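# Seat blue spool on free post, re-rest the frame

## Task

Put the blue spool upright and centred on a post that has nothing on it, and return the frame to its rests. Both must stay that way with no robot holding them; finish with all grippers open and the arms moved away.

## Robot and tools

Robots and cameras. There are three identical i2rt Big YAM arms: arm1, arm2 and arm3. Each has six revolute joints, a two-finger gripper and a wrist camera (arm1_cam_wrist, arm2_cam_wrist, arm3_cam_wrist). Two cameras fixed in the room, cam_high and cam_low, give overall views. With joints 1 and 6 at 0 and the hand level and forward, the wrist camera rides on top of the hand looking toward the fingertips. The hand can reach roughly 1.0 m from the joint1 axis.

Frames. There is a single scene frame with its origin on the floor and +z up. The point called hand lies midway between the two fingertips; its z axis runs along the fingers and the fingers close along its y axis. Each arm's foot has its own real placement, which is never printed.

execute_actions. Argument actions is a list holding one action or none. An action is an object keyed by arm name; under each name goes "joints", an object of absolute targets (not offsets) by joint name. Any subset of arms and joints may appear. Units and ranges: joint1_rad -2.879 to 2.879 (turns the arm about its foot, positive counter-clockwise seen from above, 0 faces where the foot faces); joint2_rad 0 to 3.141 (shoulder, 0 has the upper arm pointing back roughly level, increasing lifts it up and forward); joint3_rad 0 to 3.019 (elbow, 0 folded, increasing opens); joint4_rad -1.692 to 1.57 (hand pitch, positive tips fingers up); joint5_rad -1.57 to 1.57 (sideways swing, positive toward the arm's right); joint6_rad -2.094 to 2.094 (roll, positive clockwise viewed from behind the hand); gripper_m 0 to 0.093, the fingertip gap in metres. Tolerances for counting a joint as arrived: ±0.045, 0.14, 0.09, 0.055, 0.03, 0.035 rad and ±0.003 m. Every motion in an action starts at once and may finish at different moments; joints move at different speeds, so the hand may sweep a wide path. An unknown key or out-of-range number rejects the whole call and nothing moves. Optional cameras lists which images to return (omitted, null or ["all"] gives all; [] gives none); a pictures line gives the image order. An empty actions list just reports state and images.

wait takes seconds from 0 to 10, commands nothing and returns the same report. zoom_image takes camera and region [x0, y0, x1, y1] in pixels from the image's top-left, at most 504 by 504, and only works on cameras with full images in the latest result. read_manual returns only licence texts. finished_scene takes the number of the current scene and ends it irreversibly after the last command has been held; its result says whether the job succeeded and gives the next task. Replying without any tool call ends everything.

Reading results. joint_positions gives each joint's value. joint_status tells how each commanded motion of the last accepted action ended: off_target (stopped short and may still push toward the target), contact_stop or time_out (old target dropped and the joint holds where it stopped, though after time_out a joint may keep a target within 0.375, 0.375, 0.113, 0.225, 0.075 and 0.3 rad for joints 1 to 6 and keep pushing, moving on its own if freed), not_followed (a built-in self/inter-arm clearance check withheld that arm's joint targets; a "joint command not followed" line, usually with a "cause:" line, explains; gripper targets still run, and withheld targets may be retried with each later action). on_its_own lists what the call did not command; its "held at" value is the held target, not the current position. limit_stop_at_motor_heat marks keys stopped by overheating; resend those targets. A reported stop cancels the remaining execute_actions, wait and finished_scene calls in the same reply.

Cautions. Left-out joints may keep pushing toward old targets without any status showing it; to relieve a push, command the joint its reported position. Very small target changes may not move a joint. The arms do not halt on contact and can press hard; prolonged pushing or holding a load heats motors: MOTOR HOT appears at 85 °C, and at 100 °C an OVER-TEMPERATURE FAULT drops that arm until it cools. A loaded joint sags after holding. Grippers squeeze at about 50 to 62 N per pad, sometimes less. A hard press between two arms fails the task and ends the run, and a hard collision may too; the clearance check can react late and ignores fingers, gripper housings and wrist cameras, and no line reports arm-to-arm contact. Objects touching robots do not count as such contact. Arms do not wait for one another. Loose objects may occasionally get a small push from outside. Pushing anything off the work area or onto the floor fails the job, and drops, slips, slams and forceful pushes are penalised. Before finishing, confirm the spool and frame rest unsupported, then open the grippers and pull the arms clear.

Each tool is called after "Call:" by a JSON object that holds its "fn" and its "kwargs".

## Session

Call:
{"fn": "execute_actions", "kwargs": {"actions": []}}

Scene clock: 0.00 s.
Motor temperatures (°C, as the motors report them): arm1=[25 36 40 27 27 27] | arm2=[25 29 34 25 26 27] | arm3=[26 33 36 27 27 25]
arm1.joint_positions: joint1_rad=-0.316 joint2_rad=+0.534 joint3_rad=+1.389 joint4_rad=-1.189 joint5_rad=+0.238 joint6_rad=-0.381 gripper_m=+0.095
arm1.joint_status: not commanded
arm1.hand: x=+1.2589 y=+0.1131 z=+1.4272 quat_wxyz=(-0.298, +0.814, -0.058, -0.495) (m; scene frame)
arm2.joint_positions: joint1_rad=+0.403 joint2_rad=+0.557 joint3_rad=+1.386 joint4_rad=-1.459 joint5_rad=+0.225 joint6_rad=-0.034 gripper_m=+0.094
arm2.joint_status: not commanded
arm2.hand: x=-0.5896 y=+1.1198 z=+1.3368 quat_wxyz=(-0.395, -0.298, -0.835, +0.242) (m; scene frame)
arm3.joint_positions: joint1_rad=+0.128 joint2_rad=+0.558 joint3_rad=+1.373 joint4_rad=-1.268 joint5_rad=+0.089 joint6_rad=-0.315 gripper_m=+0.094
arm3.joint_status: not commanded
arm3.hand: x=-0.6357 y=-1.0501 z=+1.3686 quat_wxyz=(-0.490, +0.575, -0.625, -0.197) (m; scene frame)
pictures: arm1_cam_wrist, arm2_cam_wrist, arm3_cam_wrist, cam_high, cam_low
Images, in order (width x height): arm1_cam_wrist 504x504, arm2_cam_wrist 504x504, arm3_cam_wrist 504x504, cam_high 672x504, cam_low 672x504.

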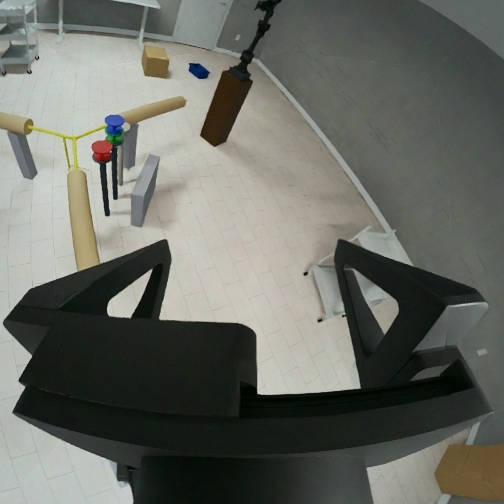

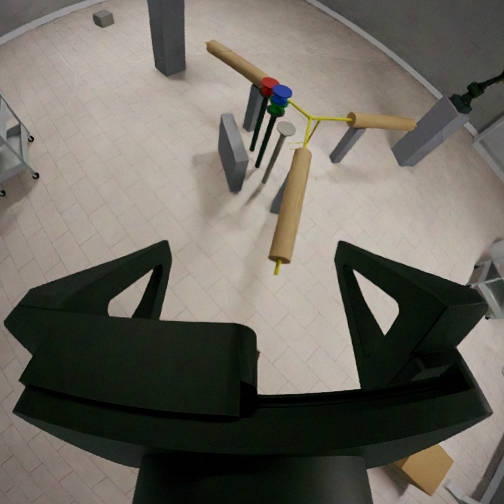

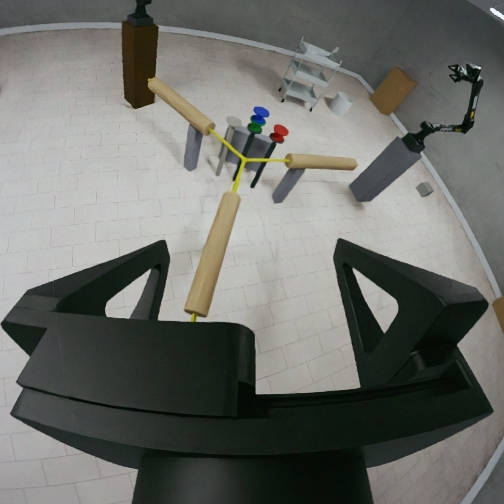

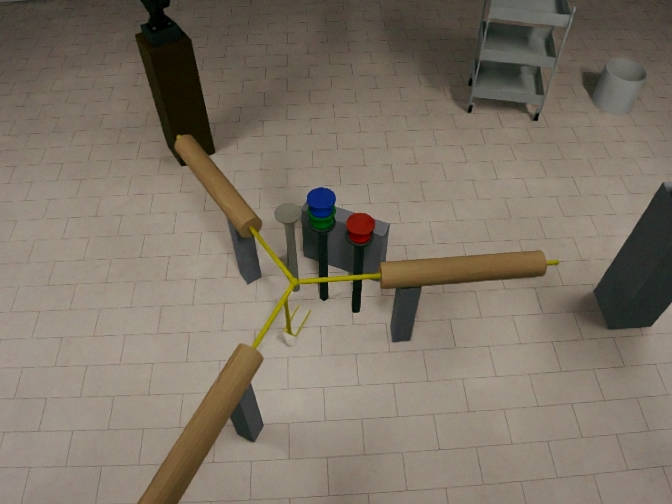

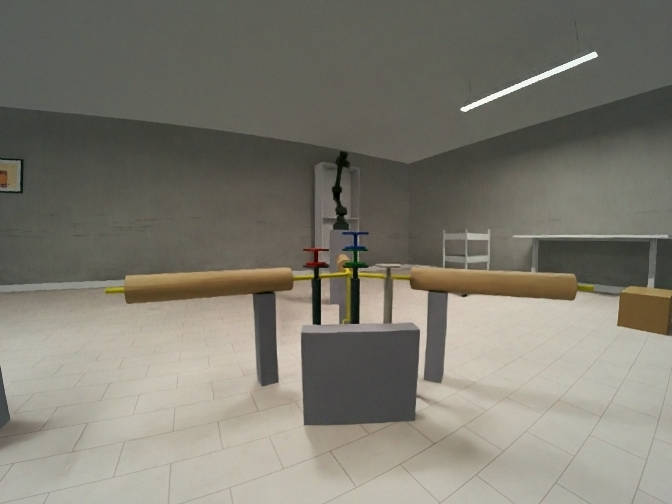

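Call:
{"fn": "execute_actions", "kwargs": {"actions": [{"arm1": {"joints": {"joint1_rad": 0.1425, "joint2_rad": 2.32, "joint3_rad": 1.298, "joint4_rad": -0.515, "joint5_rad": 0, "joint6_rad": 0.064, "gripper_m": 0.09}}, "arm2": {"joints": {"joint1_rad": -0.339, "joint2_rad": 2.25, "joint3_rad": 1.243, "joint4_rad": -0.542, "joint5_rad": 0, "joint6_rad": -0.36, "gripper_m": 0.09}}, "arm3": {"joints": {"joint1_rad": -0.13, "joint2_rad": 2.058, "joint3_rad": 0.675, "joint4_rad": -0.164, "joint5_rad": 0, "joint6_rad": -0.11, "gripper_m": 0.09}}}]}}

Scene clock: 26.33 s.
Motor temperatures (°C, as the motors report them): arm1=[25 36 45 27 27 27] | arm2=[25 29 38 25 26 27] | arm3=[26 32 40 27 27 25]
arm1.joint_positions: joint1_rad=+0.144 joint2_rad=+2.326 joint3_rad=+1.293 joint4_rad=-0.528 joint5_rad=+0.001 joint6_rad=+0.056 gripper_m=+0.090
arm1.joint_status: all done
arm1.hand: x=+0.9275 y=-0.0530 z=+0.6165 quat_wxyz=(+0.001, +1.000, +0.023, +0.003) (m; scene frame)
arm2.joint_positions: joint1_rad=-0.347 joint2_rad=+2.256 joint3_rad=+1.231 joint4_rad=-0.552 joint5_rad=+0.001 joint6_rad=-0.351 gripper_m=+0.090
arm2.joint_status: all done
arm2.hand: x=-0.6199 y=+0.7543 z=+0.6208 quat_wxyz=(+0.002, -0.484, -0.875, +0.003) (m; scene frame)
arm3.joint_positions: joint1_rad=-0.125 joint2_rad=+2.056 joint3_rad=+0.678 joint4_rad=-0.175 joint5_rad=+0.002 joint6_rad=-0.121 gripper_m=+0.090
arm3.joint_status: all done
arm3.hand: x=-0.5350 y=-0.9805 z=+0.6214 quat_wxyz=(-0.006, +0.519, -0.855, +0.001) (m; scene frame)
pictures: arm1_cam_wrist, arm2_cam_wrist, arm3_cam_wrist, cam_high, cam_low
Images, in order (width x height): arm1_cam_wrist 504x504, arm2_cam_wrist 504x504, arm3_cam_wrist 504x504, cam_high 672x504, cam_low 672x504.

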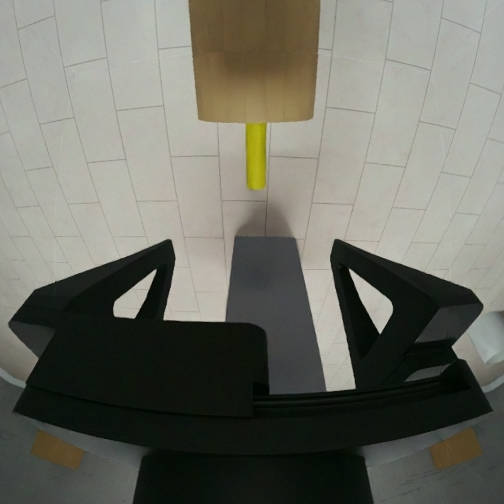

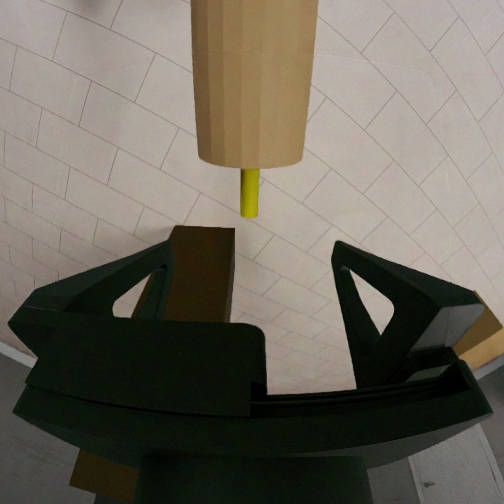

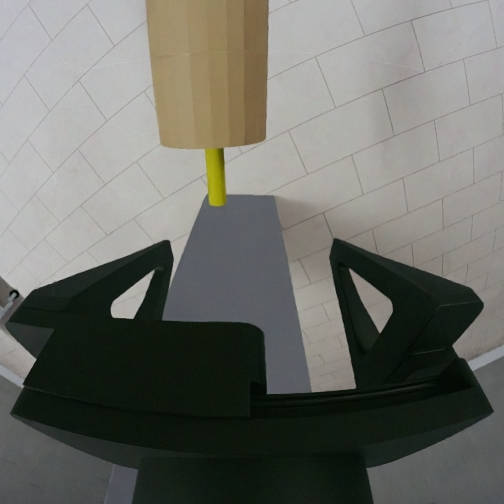

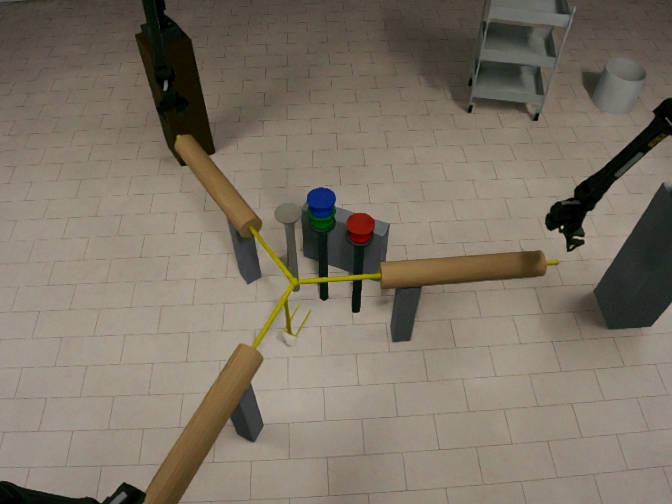

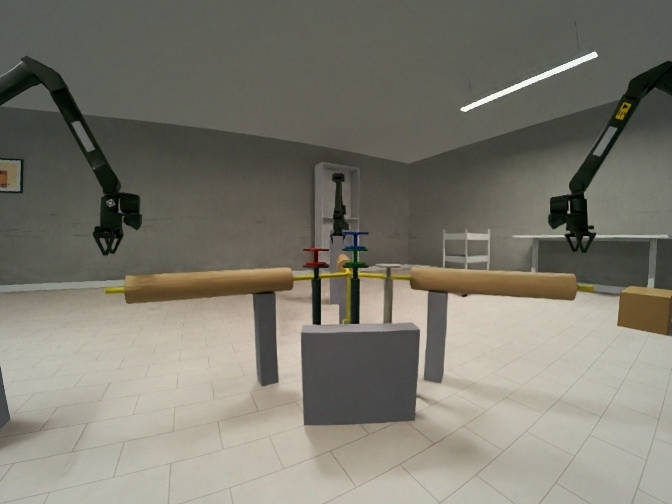

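Call:
{"fn": "execute_actions", "kwargs": {"actions": [{"arm1": {"joints": {"joint1_rad": 0.144, "joint2_rad": 2.615, "joint3_rad": 1.32, "joint4_rad": -0.24, "joint6_rad": 0.075}}, "arm2": {"joints": {"joint1_rad": -0.35, "joint2_rad": 2.535, "joint3_rad": 1.125, "joint4_rad": -0.14, "joint6_rad": -0.349}}, "arm3": {"joints": {"joint1_rad": -0.004, "joint2_rad": 2.585, "joint3_rad": 0.66, "joint4_rad": 0.27, "joint6_rad": 0.022}}}], "cameras": []}}

Call:
{"fn": "execute_actions", "kwargs": {"actions": [{"arm1": {"joints": {"joint2_rad": 2.69, "joint3_rad": 1.54, "joint4_rad": -0.42}}, "arm2": {"joints": {"joint2_rad": 2.59, "joint3_rad": 1.325, "joint4_rad": -0.32}}, "arm3": {"joints": {"joint2_rad": 2.52, "joint3_rad": 0.85, "joint4_rad": 0.104}}}]}}

Scene clock: 69.27 s.
Motor temperatures (°C, as the motors report them): arm1=[25 41 42 27 27 27] | arm2=[25 32 36 25 26 27] | arm3=[26 33 35 27 27 25]
arm1.joint_positions: joint1_rad=+0.144 joint2_rad=+2.630 joint3_rad=+1.310 joint4_rad=-0.254 joint5_rad=+0.001 joint6_rad=+0.067 gripper_m=+0.090
arm1.joint_status: all done
arm1.hand: x=+0.9797 y=-0.0483 z=+0.4724 quat_wxyz=(+0.000, +1.000, +0.017, +0.010) (m; scene frame)
arm2.joint_positions: joint1_rad=-0.347 joint2_rad=+2.538 joint3_rad=+1.120 joint4_rad=-0.148 joint5_rad=+0.001 joint6_rad=-0.351 gripper_m=+0.090
arm2.joint_status: all done
arm2.hand: x=-0.6371 y=+0.8307 z=+0.4780 quat_wxyz=(-0.001, -0.484, -0.875, +0.007) (m; scene frame)
arm3.joint_positions: joint1_rad=+0.002 joint2_rad=+2.585 joint3_rad=+0.670 joint4_rad=+0.260 joint5_rad=+0.001 joint6_rad=+0.011 gripper_m=+0.090
arm3.joint_status: all done
arm3.hand: x=-0.6203 y=-1.0547 z=+0.4773 quat_wxyz=(+0.038, +0.517, -0.855, +0.026) (m; scene frame)
pictures: none
No camera images: the call's "cameras" was empty. Leave "cameras" out to get every camera's image.

Scene clock: 70.30 s.
Motor temperatures (°C, as the motors report them): arm1=[25 41 42 27 27 27] | arm2=[25 32 36 25 26 27] | arm3=[26 33 35 27 27 25]
arm1.joint_positions: joint1_rad=+0.144 joint2_rad=+2.684 joint3_rad=+1.528 joint4_rad=-0.407 joint5_rad=+0.001 joint6_rad=+0.067 gripper_m=+0.090
arm1.joint_status: all done
arm1.hand: x=+0.9114 y=-0.0552 z=+0.4722 quat_wxyz=(+0.001, +1.000, +0.017, +0.004) (m; scene frame)
arm2.joint_positions: joint1_rad=-0.347 joint2_rad=+2.591 joint3_rad=+1.322 joint4_rad=-0.311 joint5_rad=+0.001 joint6_rad=-0.351 gripper_m=+0.090
arm2.joint_status: all done
arm2.hand: x=-0.6245 y=+0.7719 z=+0.4728 quat_wxyz=(+0.003, -0.484, -0.875, +0.002) (m; scene frame)
arm3.joint_positions: joint1_rad=+0.002 joint2_rad=+2.509 joint3_rad=+0.855 joint4_rad=+0.114 joint5_rad=+0.001 joint6_rad=+0.011 gripper_m=+0.090
arm3.joint_status: all done
arm3.hand: x=-0.5687 y=-0.9534 z=+0.4812 quat_wxyz=(-0.011, +0.517, -0.856, -0.004) (m; scene frame)
pictures: arm1_cam_wrist, arm2_cam_wrist, arm3_cam_wrist, cam_high, cam_low
Images, in order (width x height): arm1_cam_wrist 504x504, arm2_cam_wrist 504x504, arm3_cam_wrist 504x504, cam_high 672x504, cam_low 672x504.

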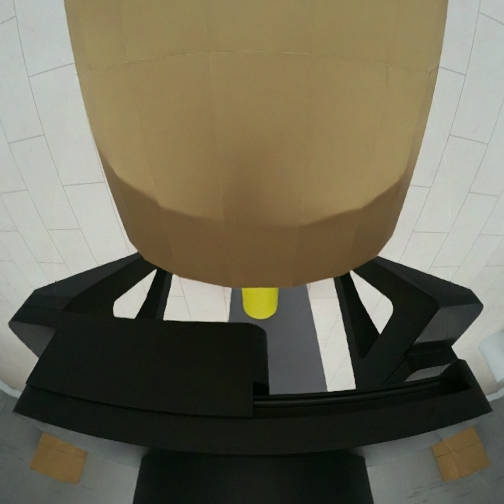

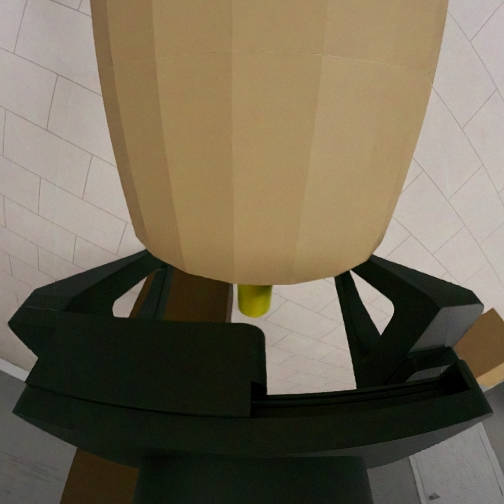

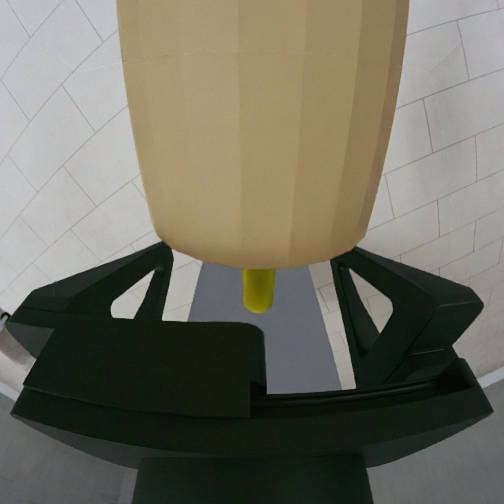

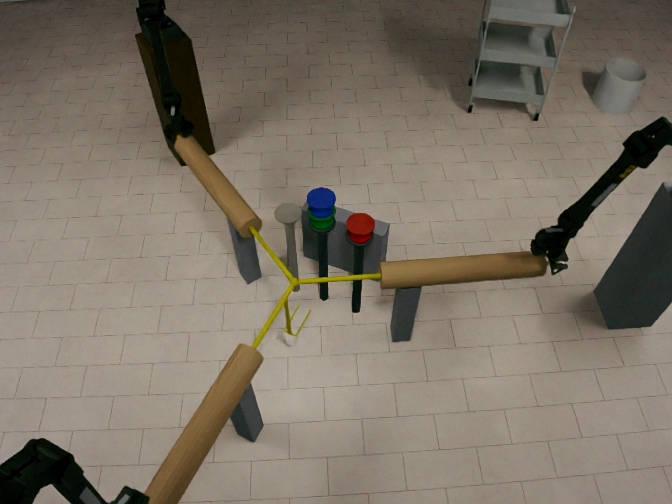

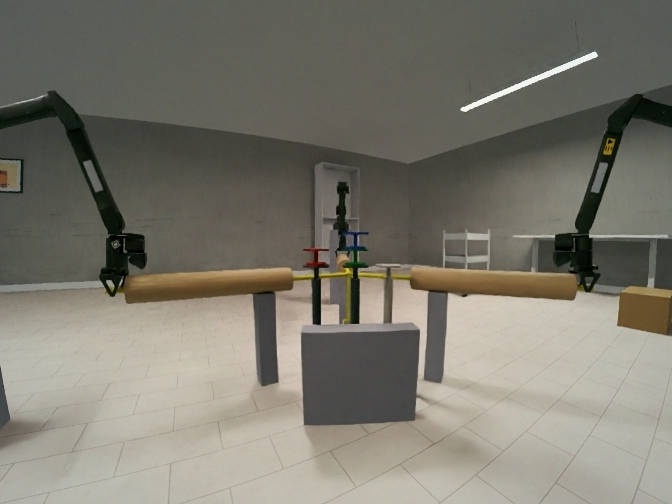

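Call:
{"fn": "execute_actions", "kwargs": {"actions": [{"arm1": {"joints": {"gripper_m": 0.0}}, "arm2": {"joints": {"gripper_m": 0.0}}, "arm3": {"joints": {"joint2_rad": 2.55, "gripper_m": 0.045}}}], "cameras": []}}

Call:
{"fn": "execute_actions", "kwargs": {"actions": [{"arm3": {"joints": {"gripper_m": 0.0}}}], "cameras": ["arm3_cam_wrist", "cam_high", "cam_low"]}}

Call:
{"fn": "zoom_image", "kwargs": {"camera": "cam_high", "region": [240, 180, 410, 350]}}

Call:
{"fn": "zoom_image", "kwargs": {"camera": "cam_low", "region": [280, 210, 420, 340]}}

Scene clock: 79.87 s.
Motor temperatures (°C, as the motors report them): arm1=[25 41 41 27 27 27] | arm2=[25 32 35 25 26 27] | arm3=[26 33 35 27 27 25]
arm1.joint_positions: joint1_rad=+0.143 joint2_rad=+2.684 joint3_rad=+1.528 joint4_rad=-0.407 joint5_rad=+0.004 joint6_rad=+0.059 gripper_m=+0.019
arm1.joint_status: gripper_m off_target (ended at +0.019, target +0.000)
arm1.hand: x=+0.9114 y=-0.0543 z=+0.4722 quat_wxyz=(-0.001, +1.000, +0.021, +0.004) (m; scene frame)
arm2.joint_positions: joint1_rad=-0.347 joint2_rad=+2.591 joint3_rad=+1.322 joint4_rad=-0.311 joint5_rad=+0.000 joint6_rad=-0.345 gripper_m=+0.019
arm2.joint_status: gripper_m off_target (ended at +0.019, target +0.000)
arm2.hand: x=-0.6244 y=+0.7719 z=+0.4728 quat_wxyz=(+0.003, -0.486, -0.874, +0.002) (m; scene frame)
arm3.joint_positions: joint1_rad=+0.002 joint2_rad=+2.539 joint3_rad=+0.855 joint4_rad=+0.112 joint5_rad=+0.001 joint6_rad=+0.012 gripper_m=+0.045
arm3.joint_status: all done
arm3.hand: x=-0.5750 y=-0.9659 z=+0.4720 quat_wxyz=(+0.003, +0.517, -0.856, +0.004) (m; scene frame)
pictures: none
No camera images: the call's "cameras" was empty. Leave "cameras" out to get every camera's image.

Scene clock: 80.47 s.
Motor temperatures (°C, as the motors report them): arm1=[25 41 41 27 27 27] | arm2=[25 32 35 25 26 27] | arm3=[26 33 35 27 27 25]
arm1.joint_positions: joint1_rad=+0.143 joint2_rad=+2.684 joint3_rad=+1.528 joint4_rad=-0.407 joint5_rad=+0.003 joint6_rad=+0.059 gripper_m=+0.019
arm1.joint_status: not commanded
arm1.hand: x=+0.9114 y=-0.0545 z=+0.4722 quat_wxyz=(+0.000, +1.000, +0.021, +0.004) (m; scene frame)
arm2.joint_positions: joint1_rad=-0.347 joint2_rad=+2.591 joint3_rad=+1.322 joint4_rad=-0.312 joint5_rad=-0.001 joint6_rad=-0.344 gripper_m=+0.019
arm2.joint_status: not commanded
arm2.hand: x=-0.6243 y=+0.7722 z=+0.4728 quat_wxyz=(+0.003, -0.486, -0.874, +0.001) (m; scene frame)
arm3.joint_positions: joint1_rad=+0.001 joint2_rad=+2.539 joint3_rad=+0.855 joint4_rad=+0.112 joint5_rad=+0.005 joint6_rad=+0.012 gripper_m=+0.019
arm3.joint_status: gripper_m off_target (ended at +0.019, target +0.000)
arm3.hand: x=-0.5742 y=-0.9665 z=+0.4719 quat_wxyz=(+0.002, +0.517, -0.856, +0.006) (m; scene frame)
pictures: arm3_cam_wrist, cam_high, cam_low
Images, in order (width x height): arm3_cam_wrist 504x504, cam_high 672x504, cam_low 672x504.

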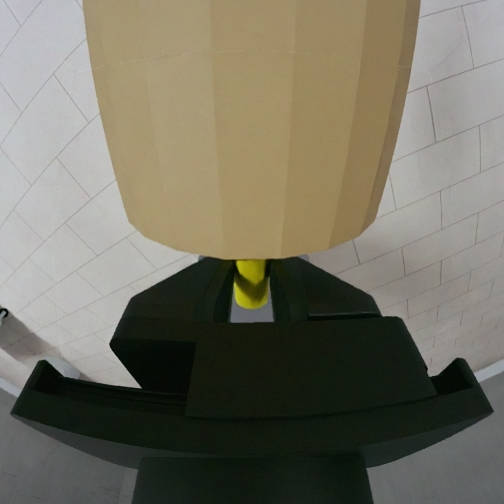

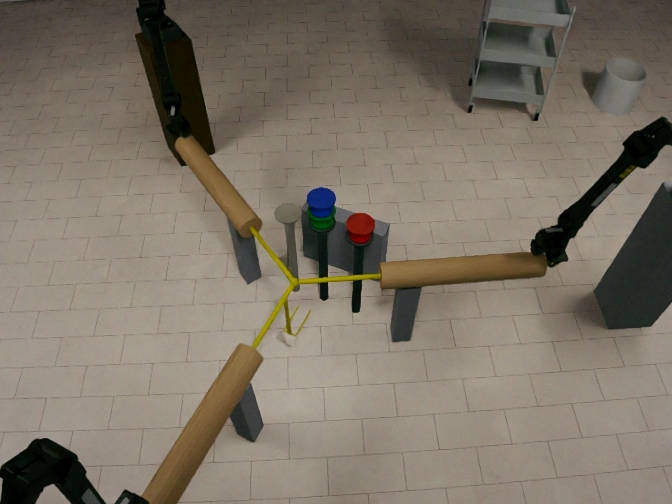

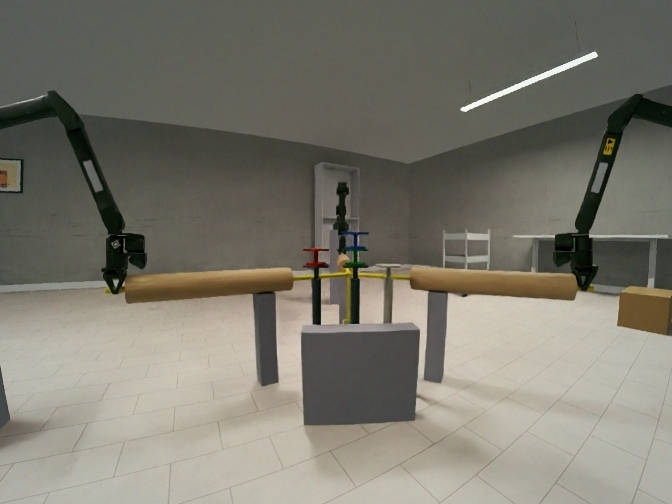

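Region (240, 180, 410, 350) of cam_high's 672x504 image, scaled by 2.965, with more detail than that image has.

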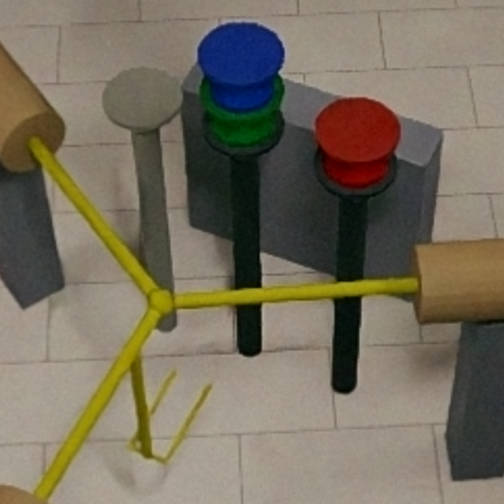

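Region (280, 210, 420, 340) of cam_low's 672x504 image, scaled by 3.600, with more detail than that image has; it fills the top 468 rows of this view, and the rest is white.

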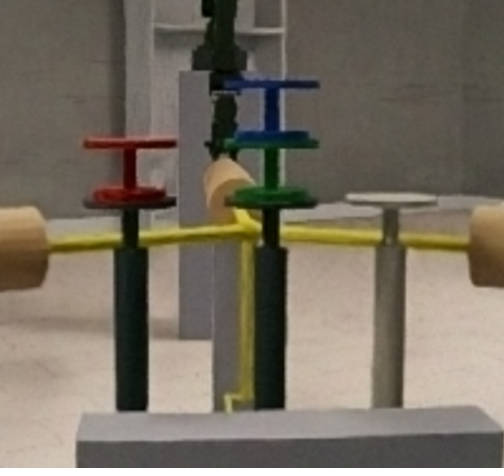

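Call:
{"fn": "execute_actions", "kwargs": {"actions": [{"arm1": {"joints": {"joint2_rad": 2.485, "joint3_rad": 1.434, "joint4_rad": -0.48}}, "arm2": {"joints": {"joint2_rad": 2.39, "joint3_rad": 1.228, "joint4_rad": -0.39}}, "arm3": {"joints": {"joint2_rad": 2.297, "joint3_rad": 0.747, "joint4_rad": -0.01}}}], "cameras": []}}

Call:
{"fn": "execute_actions", "kwargs": {"actions": [{"arm1": {"joints": {"joint2_rad": 2.316, "joint3_rad": 1.361, "joint4_rad": -0.578}}, "arm2": {"joints": {"joint2_rad": 2.21, "joint3_rad": 1.168, "joint4_rad": -0.51}}, "arm3": {"joints": {"joint2_rad": 2.045, "joint3_rad": 0.672, "joint4_rad": -0.188}}}], "cameras": []}}

Call:
{"fn": "execute_actions", "kwargs": {"actions": [{"arm1": {"joints": {"joint2_rad": 2.158, "joint3_rad": 1.328, "joint4_rad": -0.702}}, "arm2": {"joints": {"joint2_rad": 2.042, "joint3_rad": 1.148, "joint4_rad": -0.658}}, "arm3": {"joints": {"joint2_rad": 1.792, "joint3_rad": 0.646, "joint4_rad": -0.415}}}], "cameras": ["cam_high", "cam_low"]}}

Scene clock: 127.47 s.
Motor temperatures (°C, as the motors report them): arm1=[25 43 41 27 27 27] | arm2=[25 33 34 25 26 27] | arm3=[26 33 34 27 27 25]
arm1.joint_positions: joint1_rad=+0.143 joint2_rad=+2.516 joint3_rad=+1.429 joint4_rad=-0.475 joint5_rad=+0.004 joint6_rad=+0.058 gripper_m=+0.019
arm1.joint_status: all done
arm1.hand: x=+0.9096 y=-0.0543 z=+0.5436 quat_wxyz=(+0.000, +1.000, +0.021, +0.004) (m; scene frame)
arm2.joint_positions: joint1_rad=-0.350 joint2_rad=+2.406 joint3_rad=+1.221 joint4_rad=-0.388 joint5_rad=+0.002 joint6_rad=-0.343 gripper_m=+0.019
arm2.joint_status: all done
arm2.hand: x=-0.6260 y=+0.7723 z=+0.5469 quat_wxyz=(+0.001, -0.489, -0.872, +0.005) (m; scene frame)
arm3.joint_positions: joint1_rad=+0.001 joint2_rad=+2.311 joint3_rad=+0.745 joint4_rad=-0.007 joint5_rad=+0.001 joint6_rad=+0.012 gripper_m=+0.019
arm3.joint_status: all done
arm3.hand: x=-0.5750 y=-0.9658 z=+0.5448 quat_wxyz=(+0.003, +0.517, -0.856, +0.005) (m; scene frame)
pictures: none
No camera images: the call's "cameras" was empty. Leave "cameras" out to get every camera's image.

Scene clock: 128.37 s.
Motor temperatures (°C, as the motors report them): arm1=[25 43 41 27 27 27] | arm2=[25 33 34 25 26 27] | arm3=[26 33 34 27 27 25]
arm1.joint_positions: joint1_rad=+0.143 joint2_rad=+2.343 joint3_rad=+1.354 joint4_rad=-0.575 joint5_rad=+0.003 joint6_rad=+0.058 gripper_m=+0.019
arm1.joint_status: all done
arm1.hand: x=+0.9100 y=-0.0540 z=+0.6202 quat_wxyz=(+0.000, +1.000, +0.021, +0.005) (m; scene frame)
arm2.joint_positions: joint1_rad=-0.351 joint2_rad=+2.223 joint3_rad=+1.160 joint4_rad=-0.508 joint5_rad=+0.001 joint6_rad=-0.344 gripper_m=+0.019
arm2.joint_status: all done
arm2.hand: x=-0.6263 y=+0.7730 z=+0.6229 quat_wxyz=(+0.000, -0.489, -0.872, +0.005) (m; scene frame)
arm3.joint_positions: joint1_rad=+0.001 joint2_rad=+2.058 joint3_rad=+0.670 joint4_rad=-0.183 joint5_rad=+0.001 joint6_rad=+0.013 gripper_m=+0.019
arm3.joint_status: all done
arm3.hand: x=-0.5751 y=-0.9654 z=+0.6201 quat_wxyz=(+0.003, +0.516, -0.856, +0.004) (m; scene frame)
pictures: none
No camera images: the call's "cameras" was empty. Leave "cameras" out to get every camera's image.

Scene clock: 129.33 s.
Motor temperatures (°C, as the motors report them): arm1=[25 43 41 27 27 27] | arm2=[25 33 34 25 26 27] | arm3=[26 33 34 27 27 25]
arm1.joint_positions: joint1_rad=+0.144 joint2_rad=+2.183 joint3_rad=+1.318 joint4_rad=-0.701 joint5_rad=+0.004 joint6_rad=+0.058 gripper_m=+0.019
arm1.joint_status: all done
arm1.hand: x=+0.9108 y=-0.0538 z=+0.6954 quat_wxyz=(+0.000, +1.000, +0.021, +0.006) (m; scene frame)
arm2.joint_positions: joint1_rad=-0.351 joint2_rad=+2.053 joint3_rad=+1.139 joint4_rad=-0.656 joint5_rad=+0.002 joint6_rad=-0.344 gripper_m=+0.019
arm2.joint_status: all done
arm2.hand: x=-0.6262 y=+0.7741 z=+0.6987 quat_wxyz=(+0.000, -0.489, -0.872, +0.006) (m; scene frame)
arm3.joint_positions: joint1_rad=+0.001 joint2_rad=+1.801 joint3_rad=+0.643 joint4_rad=-0.408 joint5_rad=-0.001 joint6_rad=+0.013 gripper_m=+0.019
arm3.joint_status: all done
arm3.hand: x=-0.5752 y=-0.9644 z=+0.6961 quat_wxyz=(+0.001, +0.516, -0.856, +0.002) (m; scene frame)
pictures: cam_high, cam_low
Images, in order (width x height): cam_high 672x504, cam_low 672x504.

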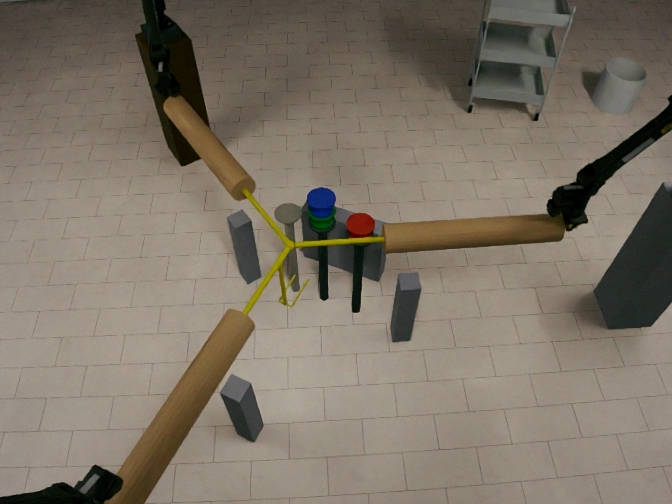

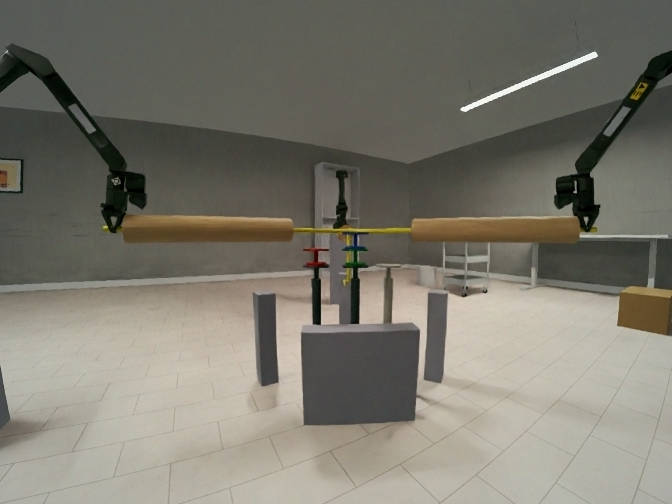

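Tracking well. Continuing the lift combined with a small forward move.

Call:
{"fn": "execute_actions", "kwargs": {"actions": [{"arm1": {"joints": {"joint1_rad": 0.092, "joint2_rad": 1.988, "joint3_rad": 1.279, "joint4_rad": -0.82, "joint6_rad": 0.005}}, "arm2": {"joints": {"joint1_rad": -0.302, "joint2_rad": 1.857, "joint3_rad": 1.098, "joint4_rad": -0.795, "joint6_rad": -0.295}}, "arm3": {"joints": {"joint2_rad": 1.628, "joint3_rad": 0.78, "joint4_rad": -0.695}}}], "cameras": []}}

Call:
{"fn": "execute_actions", "kwargs": {"actions": [{"arm1": {"joints": {"joint1_rad": 0.042, "joint2_rad": 1.834, "joint3_rad": 1.275, "joint4_rad": -0.968, "joint6_rad": -0.046}}, "arm2": {"joints": {"joint1_rad": -0.257, "joint2_rad": 1.682, "joint3_rad": 1.095, "joint4_rad": -0.964, "joint6_rad": -0.25}}, "arm3": {"joints": {"joint2_rad": 1.532, "joint3_rad": 0.942, "joint4_rad": -0.942}}}], "cameras": []}}

Call:
{"fn": "execute_actions", "kwargs": {"actions": [{"arm1": {"joints": {"joint1_rad": -0.011, "joint2_rad": 1.705, "joint3_rad": 1.34, "joint4_rad": -1.132, "joint6_rad": -0.099}}, "arm2": {"joints": {"joint1_rad": -0.207, "joint2_rad": 1.534, "joint3_rad": 1.16, "joint4_rad": -1.153, "joint6_rad": -0.20}}, "arm3": {"joints": {"joint2_rad": 1.495, "joint3_rad": 1.135, "joint4_rad": -1.16}}}], "cameras": ["cam_high", "cam_low"]}}

Call:
{"fn": "zoom_image", "kwargs": {"camera": "cam_low", "region": [290, 170, 420, 290]}}

Call:
{"fn": "zoom_image", "kwargs": {"camera": "cam_high", "region": [240, 150, 410, 310]}}

Scene clock: 137.73 s.
Motor temperatures (°C, as the motors report them): arm1=[25 43 42 27 27 27] | arm2=[25 33 35 25 26 27] | arm3=[26 33 35 27 27 25]
arm1.joint_positions: joint1_rad=+0.094 joint2_rad=+2.012 joint3_rad=+1.265 joint4_rad=-0.820 joint5_rad=-0.001 joint6_rad=+0.000 gripper_m=+0.019
arm1.joint_status: all done
arm1.hand: x=+0.9254 y=-0.0263 z=+0.7697 quat_wxyz=(+0.002, +1.000, +0.025, +0.006) (m; scene frame)
arm2.joint_positions: joint1_rad=-0.309 joint2_rad=+1.865 joint3_rad=+1.082 joint4_rad=-0.787 joint5_rad=+0.003 joint6_rad=-0.298 gripper_m=+0.019
arm2.joint_status: all done
arm2.hand: x=-0.6115 y=+0.8021 z=+0.7699 quat_wxyz=(+0.001, -0.490, -0.872, +0.006) (m; scene frame)
arm3.joint_positions: joint1_rad=+0.001 joint2_rad=+1.632 joint3_rad=+0.747 joint4_rad=-0.674 joint5_rad=-0.001 joint6_rad=+0.013 gripper_m=+0.019
arm3.joint_status: all done
arm3.hand: x=-0.5619 y=-0.9376 z=+0.7710 quat_wxyz=(-0.002, +0.516, -0.856, +0.000) (m; scene frame)
pictures: none
No camera images: the call's "cameras" was empty. Leave "cameras" out to get every camera's image.

Scene clock: 138.77 s.
Motor temperatures (°C, as the motors report them): arm1=[25 43 42 27 27 27] | arm2=[25 33 35 25 26 27] | arm3=[26 33 35 27 27 25]
arm1.joint_positions: joint1_rad=+0.044 joint2_rad=+1.854 joint3_rad=+1.260 joint4_rad=-0.973 joint5_rad=-0.001 joint6_rad=-0.046 gripper_m=+0.019
arm1.joint_status: all done
arm1.hand: x=+0.9394 y=-0.0001 z=+0.8466 quat_wxyz=(+0.002, +1.000, +0.024, +0.006) (m; scene frame)
arm2.joint_positions: joint1_rad=-0.265 joint2_rad=+1.691 joint3_rad=+1.075 joint4_rad=-0.959 joint5_rad=+0.004 joint6_rad=-0.257 gripper_m=+0.019
arm2.joint_status: all done
arm2.hand: x=-0.5979 y=+0.8288 z=+0.8439 quat_wxyz=(+0.002, -0.489, -0.872, +0.005) (m; scene frame)
arm3.joint_positions: joint1_rad=+0.001 joint2_rad=+1.542 joint3_rad=+0.898 joint4_rad=-0.920 joint5_rad=-0.001 joint6_rad=+0.013 gripper_m=+0.019
arm3.joint_status: all done
arm3.hand: x=-0.5490 y=-0.9119 z=+0.8435 quat_wxyz=(+0.000, +0.516, -0.856, +0.002) (m; scene frame)
pictures: none
No camera images: the call's "cameras" was empty. Leave "cameras" out to get every camera's image.

Scene clock: 139.83 s.
Motor temperatures (°C, as the motors report them): arm1=[25 43 42 27 27 27] | arm2=[25 33 36 25 26 27] | arm3=[26 33 36 27 27 25]
arm1.joint_positions: joint1_rad=-0.009 joint2_rad=+1.720 joint3_rad=+1.276 joint4_rad=-1.120 joint5_rad=+0.001 joint6_rad=-0.098 gripper_m=+0.019
arm1.joint_status: all done
arm1.hand: x=+0.9573 y=+0.0264 z=+0.9166 quat_wxyz=(+0.001, +1.000, +0.023, +0.005) (m; scene frame)
arm2.joint_positions: joint1_rad=-0.208 joint2_rad=+1.544 joint3_rad=+1.110 joint4_rad=-1.144 joint5_rad=+0.001 joint6_rad=-0.202 gripper_m=+0.019
arm2.joint_status: all done
arm2.hand: x=-0.5802 y=+0.8576 z=+0.9159 quat_wxyz=(+0.003, -0.488, -0.873, +0.003) (m; scene frame)
arm3.joint_positions: joint1_rad=+0.001 joint2_rad=+1.509 joint3_rad=+1.085 joint4_rad=-1.139 joint5_rad=+0.003 joint6_rad=+0.013 gripper_m=+0.019
arm3.joint_status: all done
arm3.hand: x=-0.5345 y=-0.8846 z=+0.9171 quat_wxyz=(-0.001, +0.516, -0.856, +0.003) (m; scene frame)
pictures: cam_high, cam_low
Images, in order (width x height): cam_high 672x504, cam_low 672x504.

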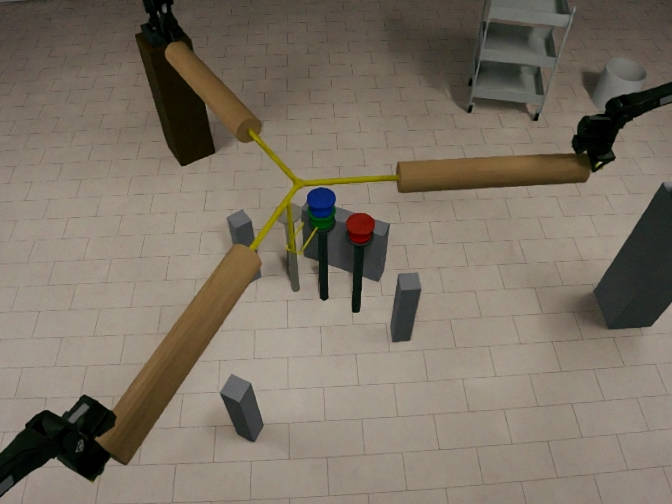

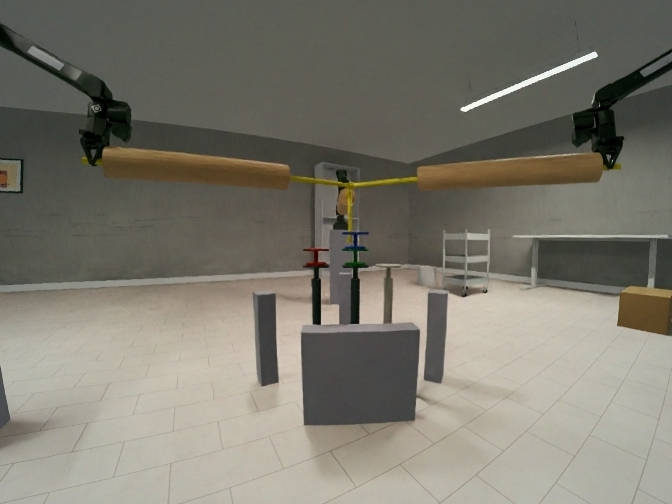

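Region (290, 170, 420, 290) of cam_low's 672x504 image, scaled by 3.877, with more detail than that image has; it fills the top 465 rows of this view, and the rest is white.

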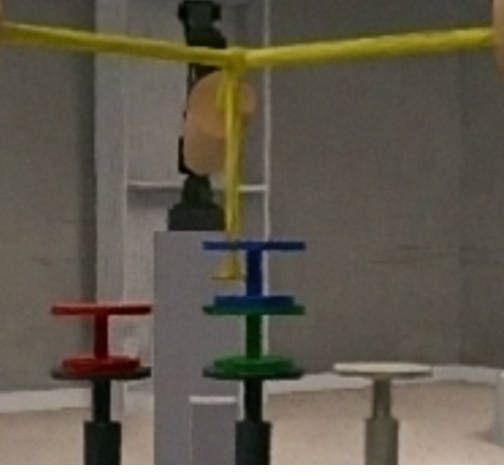

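Region (240, 150, 410, 310) of cam_high's 672x504 image, scaled by 2.965, with more detail than that image has; it fills the top 474 rows of this view, and the rest is white.

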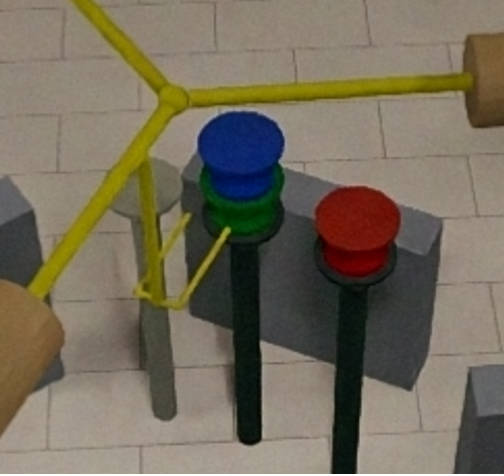

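Call:
{"fn": "execute_actions", "kwargs": {"actions": [], "cameras": ["cam_high", "cam_low"]}}

Scene clock: 166.60 s.
Motor temperatures (°C, as the motors report them): arm1=[25 42 51 27 27 27] | arm2=[25 32 42 25 26 27] | arm3=[26 33 43 27 27 25]
arm1.joint_positions: joint1_rad=-0.009 joint2_rad=+1.720 joint3_rad=+1.276 joint4_rad=-1.120 joint5_rad=+0.001 joint6_rad=-0.098 gripper_m=+0.019
arm1.joint_status: all done
arm1.hand: x=+0.9573 y=+0.0264 z=+0.9166 quat_wxyz=(+0.001, +1.000, +0.023, +0.005) (m; scene frame)
arm2.joint_positions: joint1_rad=-0.208 joint2_rad=+1.544 joint3_rad=+1.110 joint4_rad=-1.144 joint5_rad=+0.001 joint6_rad=-0.202 gripper_m=+0.019
arm2.joint_status: all done
arm2.hand: x=-0.5802 y=+0.8576 z=+0.9159 quat_wxyz=(+0.003, -0.488, -0.873, +0.003) (m; scene frame)
arm3.joint_positions: joint1_rad=+0.001 joint2_rad=+1.509 joint3_rad=+1.085 joint4_rad=-1.139 joint5_rad=+0.003 joint6_rad=+0.013 gripper_m=+0.019
arm3.joint_status: all done
arm3.hand: x=-0.5345 y=-0.8846 z=+0.9171 quat_wxyz=(-0.001, +0.516, -0.856, +0.003) (m; scene frame)
pictures: cam_high, cam_low
Images, in order (width x height): cam_high 672x504, cam_low 672x504.

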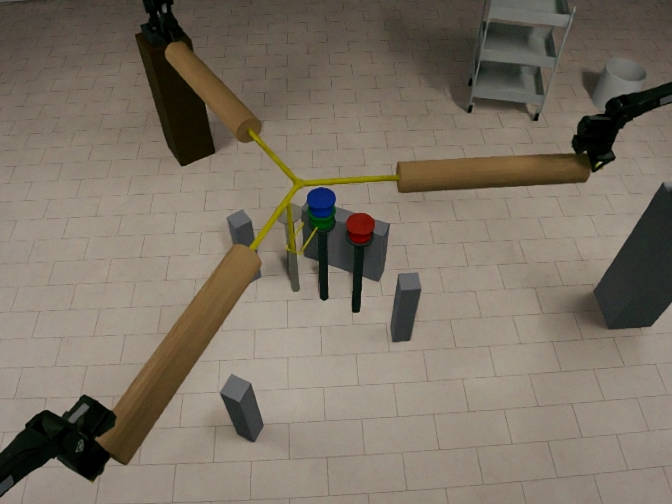

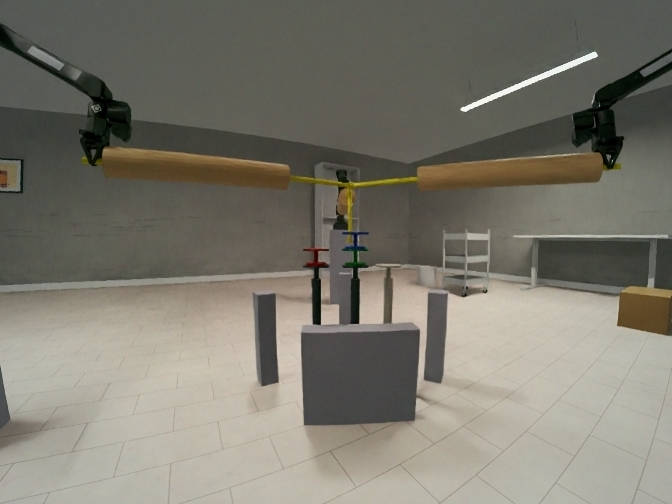

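Call:
{"fn": "execute_actions", "kwargs": {"actions": [{"arm1":{"joints":{"joint1_rad":-0.131,"joint2_rad":1.682,"joint3_rad":1.266,"joint4_rad":-1.132,"joint6_rad":-0.22}},"arm2":{"joints":{"joint1_rad":-0.119,"joint2_rad":1.422,"joint3_rad":1.013,"joint4_rad":-1.153,"joint6_rad":-0.112}},"arm3":{"joints":{"joint1_rad":0.02,"joint2_rad":1.637,"joint3_rad":1.315,"joint4_rad":-1.195,"joint6_rad":0.034}}}], "cameras": ["cam_high", "cam_low"]}}

Call:
{"fn": "zoom_image", "kwargs": {"camera": "cam_low", "region": [290, 170, 420, 290]}}

Call:
{"fn": "zoom_image", "kwargs": {"camera": "cam_high", "region": [250, 150, 400, 290]}}

Scene clock: 198.77 s.
Motor temperatures (°C, as the motors report them): arm1=[25 42 53 27 27 27] | arm2=[25 31 43 25 26 27] | arm3=[26 33 45 27 27 25]
arm1.joint_positions: joint1_rad=-0.138 joint2_rad=+1.720 joint3_rad=+1.257 joint4_rad=-1.125 joint5_rad=+0.003 joint6_rad=-0.229 gripper_m=+0.019
arm1.joint_status: all done
arm1.hand: x=+0.9737 y=+0.0880 z=+0.9102 quat_wxyz=(+0.002, +1.000, +0.024, +0.017) (m; scene frame)
arm2.joint_positions: joint1_rad=-0.121 joint2_rad=+1.437 joint3_rad=+0.993 joint4_rad=-1.145 joint5_rad=+0.001 joint6_rad=-0.117 gripper_m=+0.019
arm2.joint_status: all done
arm2.hand: x=-0.5652 y=+0.9128 z=+0.9158 quat_wxyz=(+0.008, -0.487, -0.873, +0.000) (m; scene frame)
arm3.joint_positions: joint1_rad=+0.015 joint2_rad=+1.656 joint3_rad=+1.265 joint4_rad=-1.178 joint5_rad=+0.001 joint6_rad=+0.024 gripper_m=+0.019
arm3.joint_status: all done
arm3.hand: x=-0.5139 y=-0.8290 z=+0.9175 quat_wxyz=(+0.002, +0.518, -0.856, +0.004) (m; scene frame)
pictures: cam_high, cam_low
Images, in order (width x height): cam_high 672x504, cam_low 672x504.

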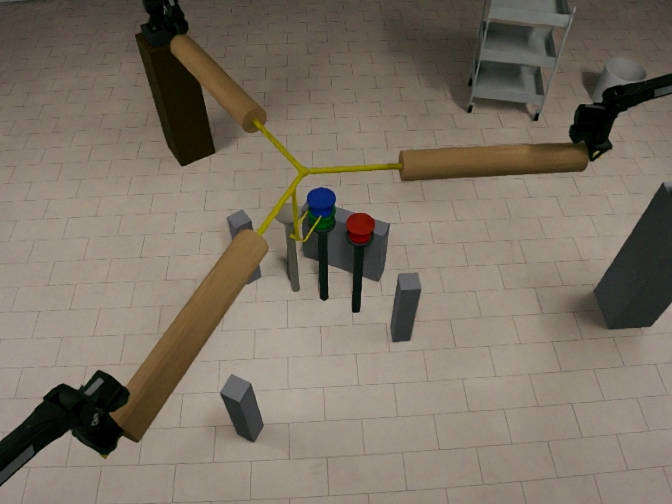

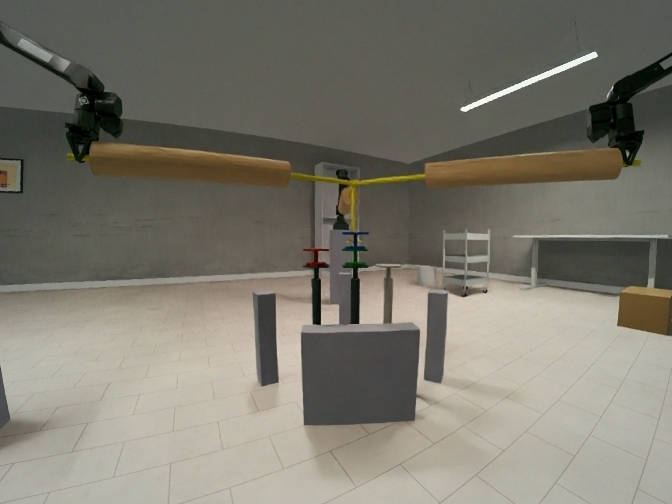

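Region (290, 170, 420, 290) of cam_low's 672x504 image, scaled by 3.877, with more detail than that image has; it fills the top 465 rows of this view, and the rest is white.

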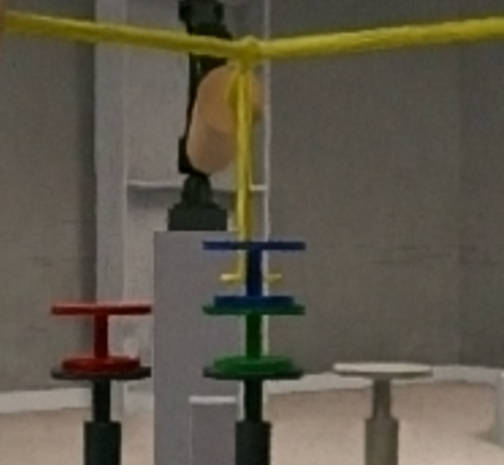

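Region (250, 150, 400, 290) of cam_high's 672x504 image, scaled by 3.360, with more detail than that image has; it fills the top 470 rows of this view, and the rest is white.

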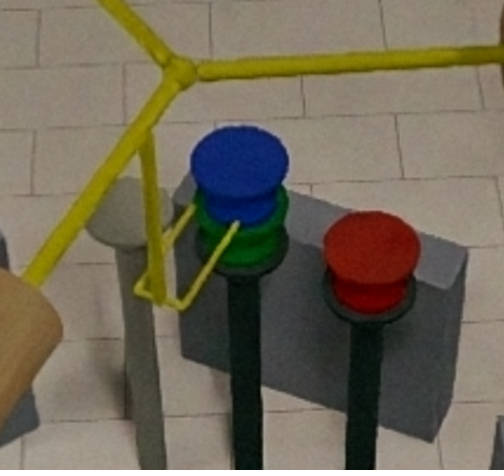

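Call:
{"fn": "zoom_image", "kwargs": {"camera": "cam_low", "region": [335, 225, 375, 255]}}

Call:
{"fn": "zoom_image", "kwargs": {"camera": "cam_high", "region": [280, 180, 350, 250]}}

Region (335, 225, 375, 255) of cam_low's 672x504 image, scaled by 12.600, with more detail than that image has; it fills the top 378 rows of this view, and the rest is white.

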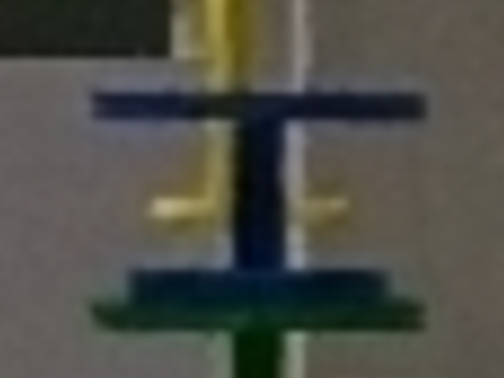

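Region (280, 180, 350, 250) of cam_high's 672x504 image, scaled by 7.200, with more detail than that image has.

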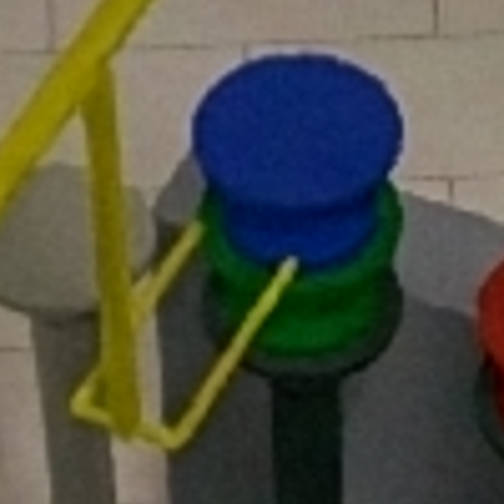

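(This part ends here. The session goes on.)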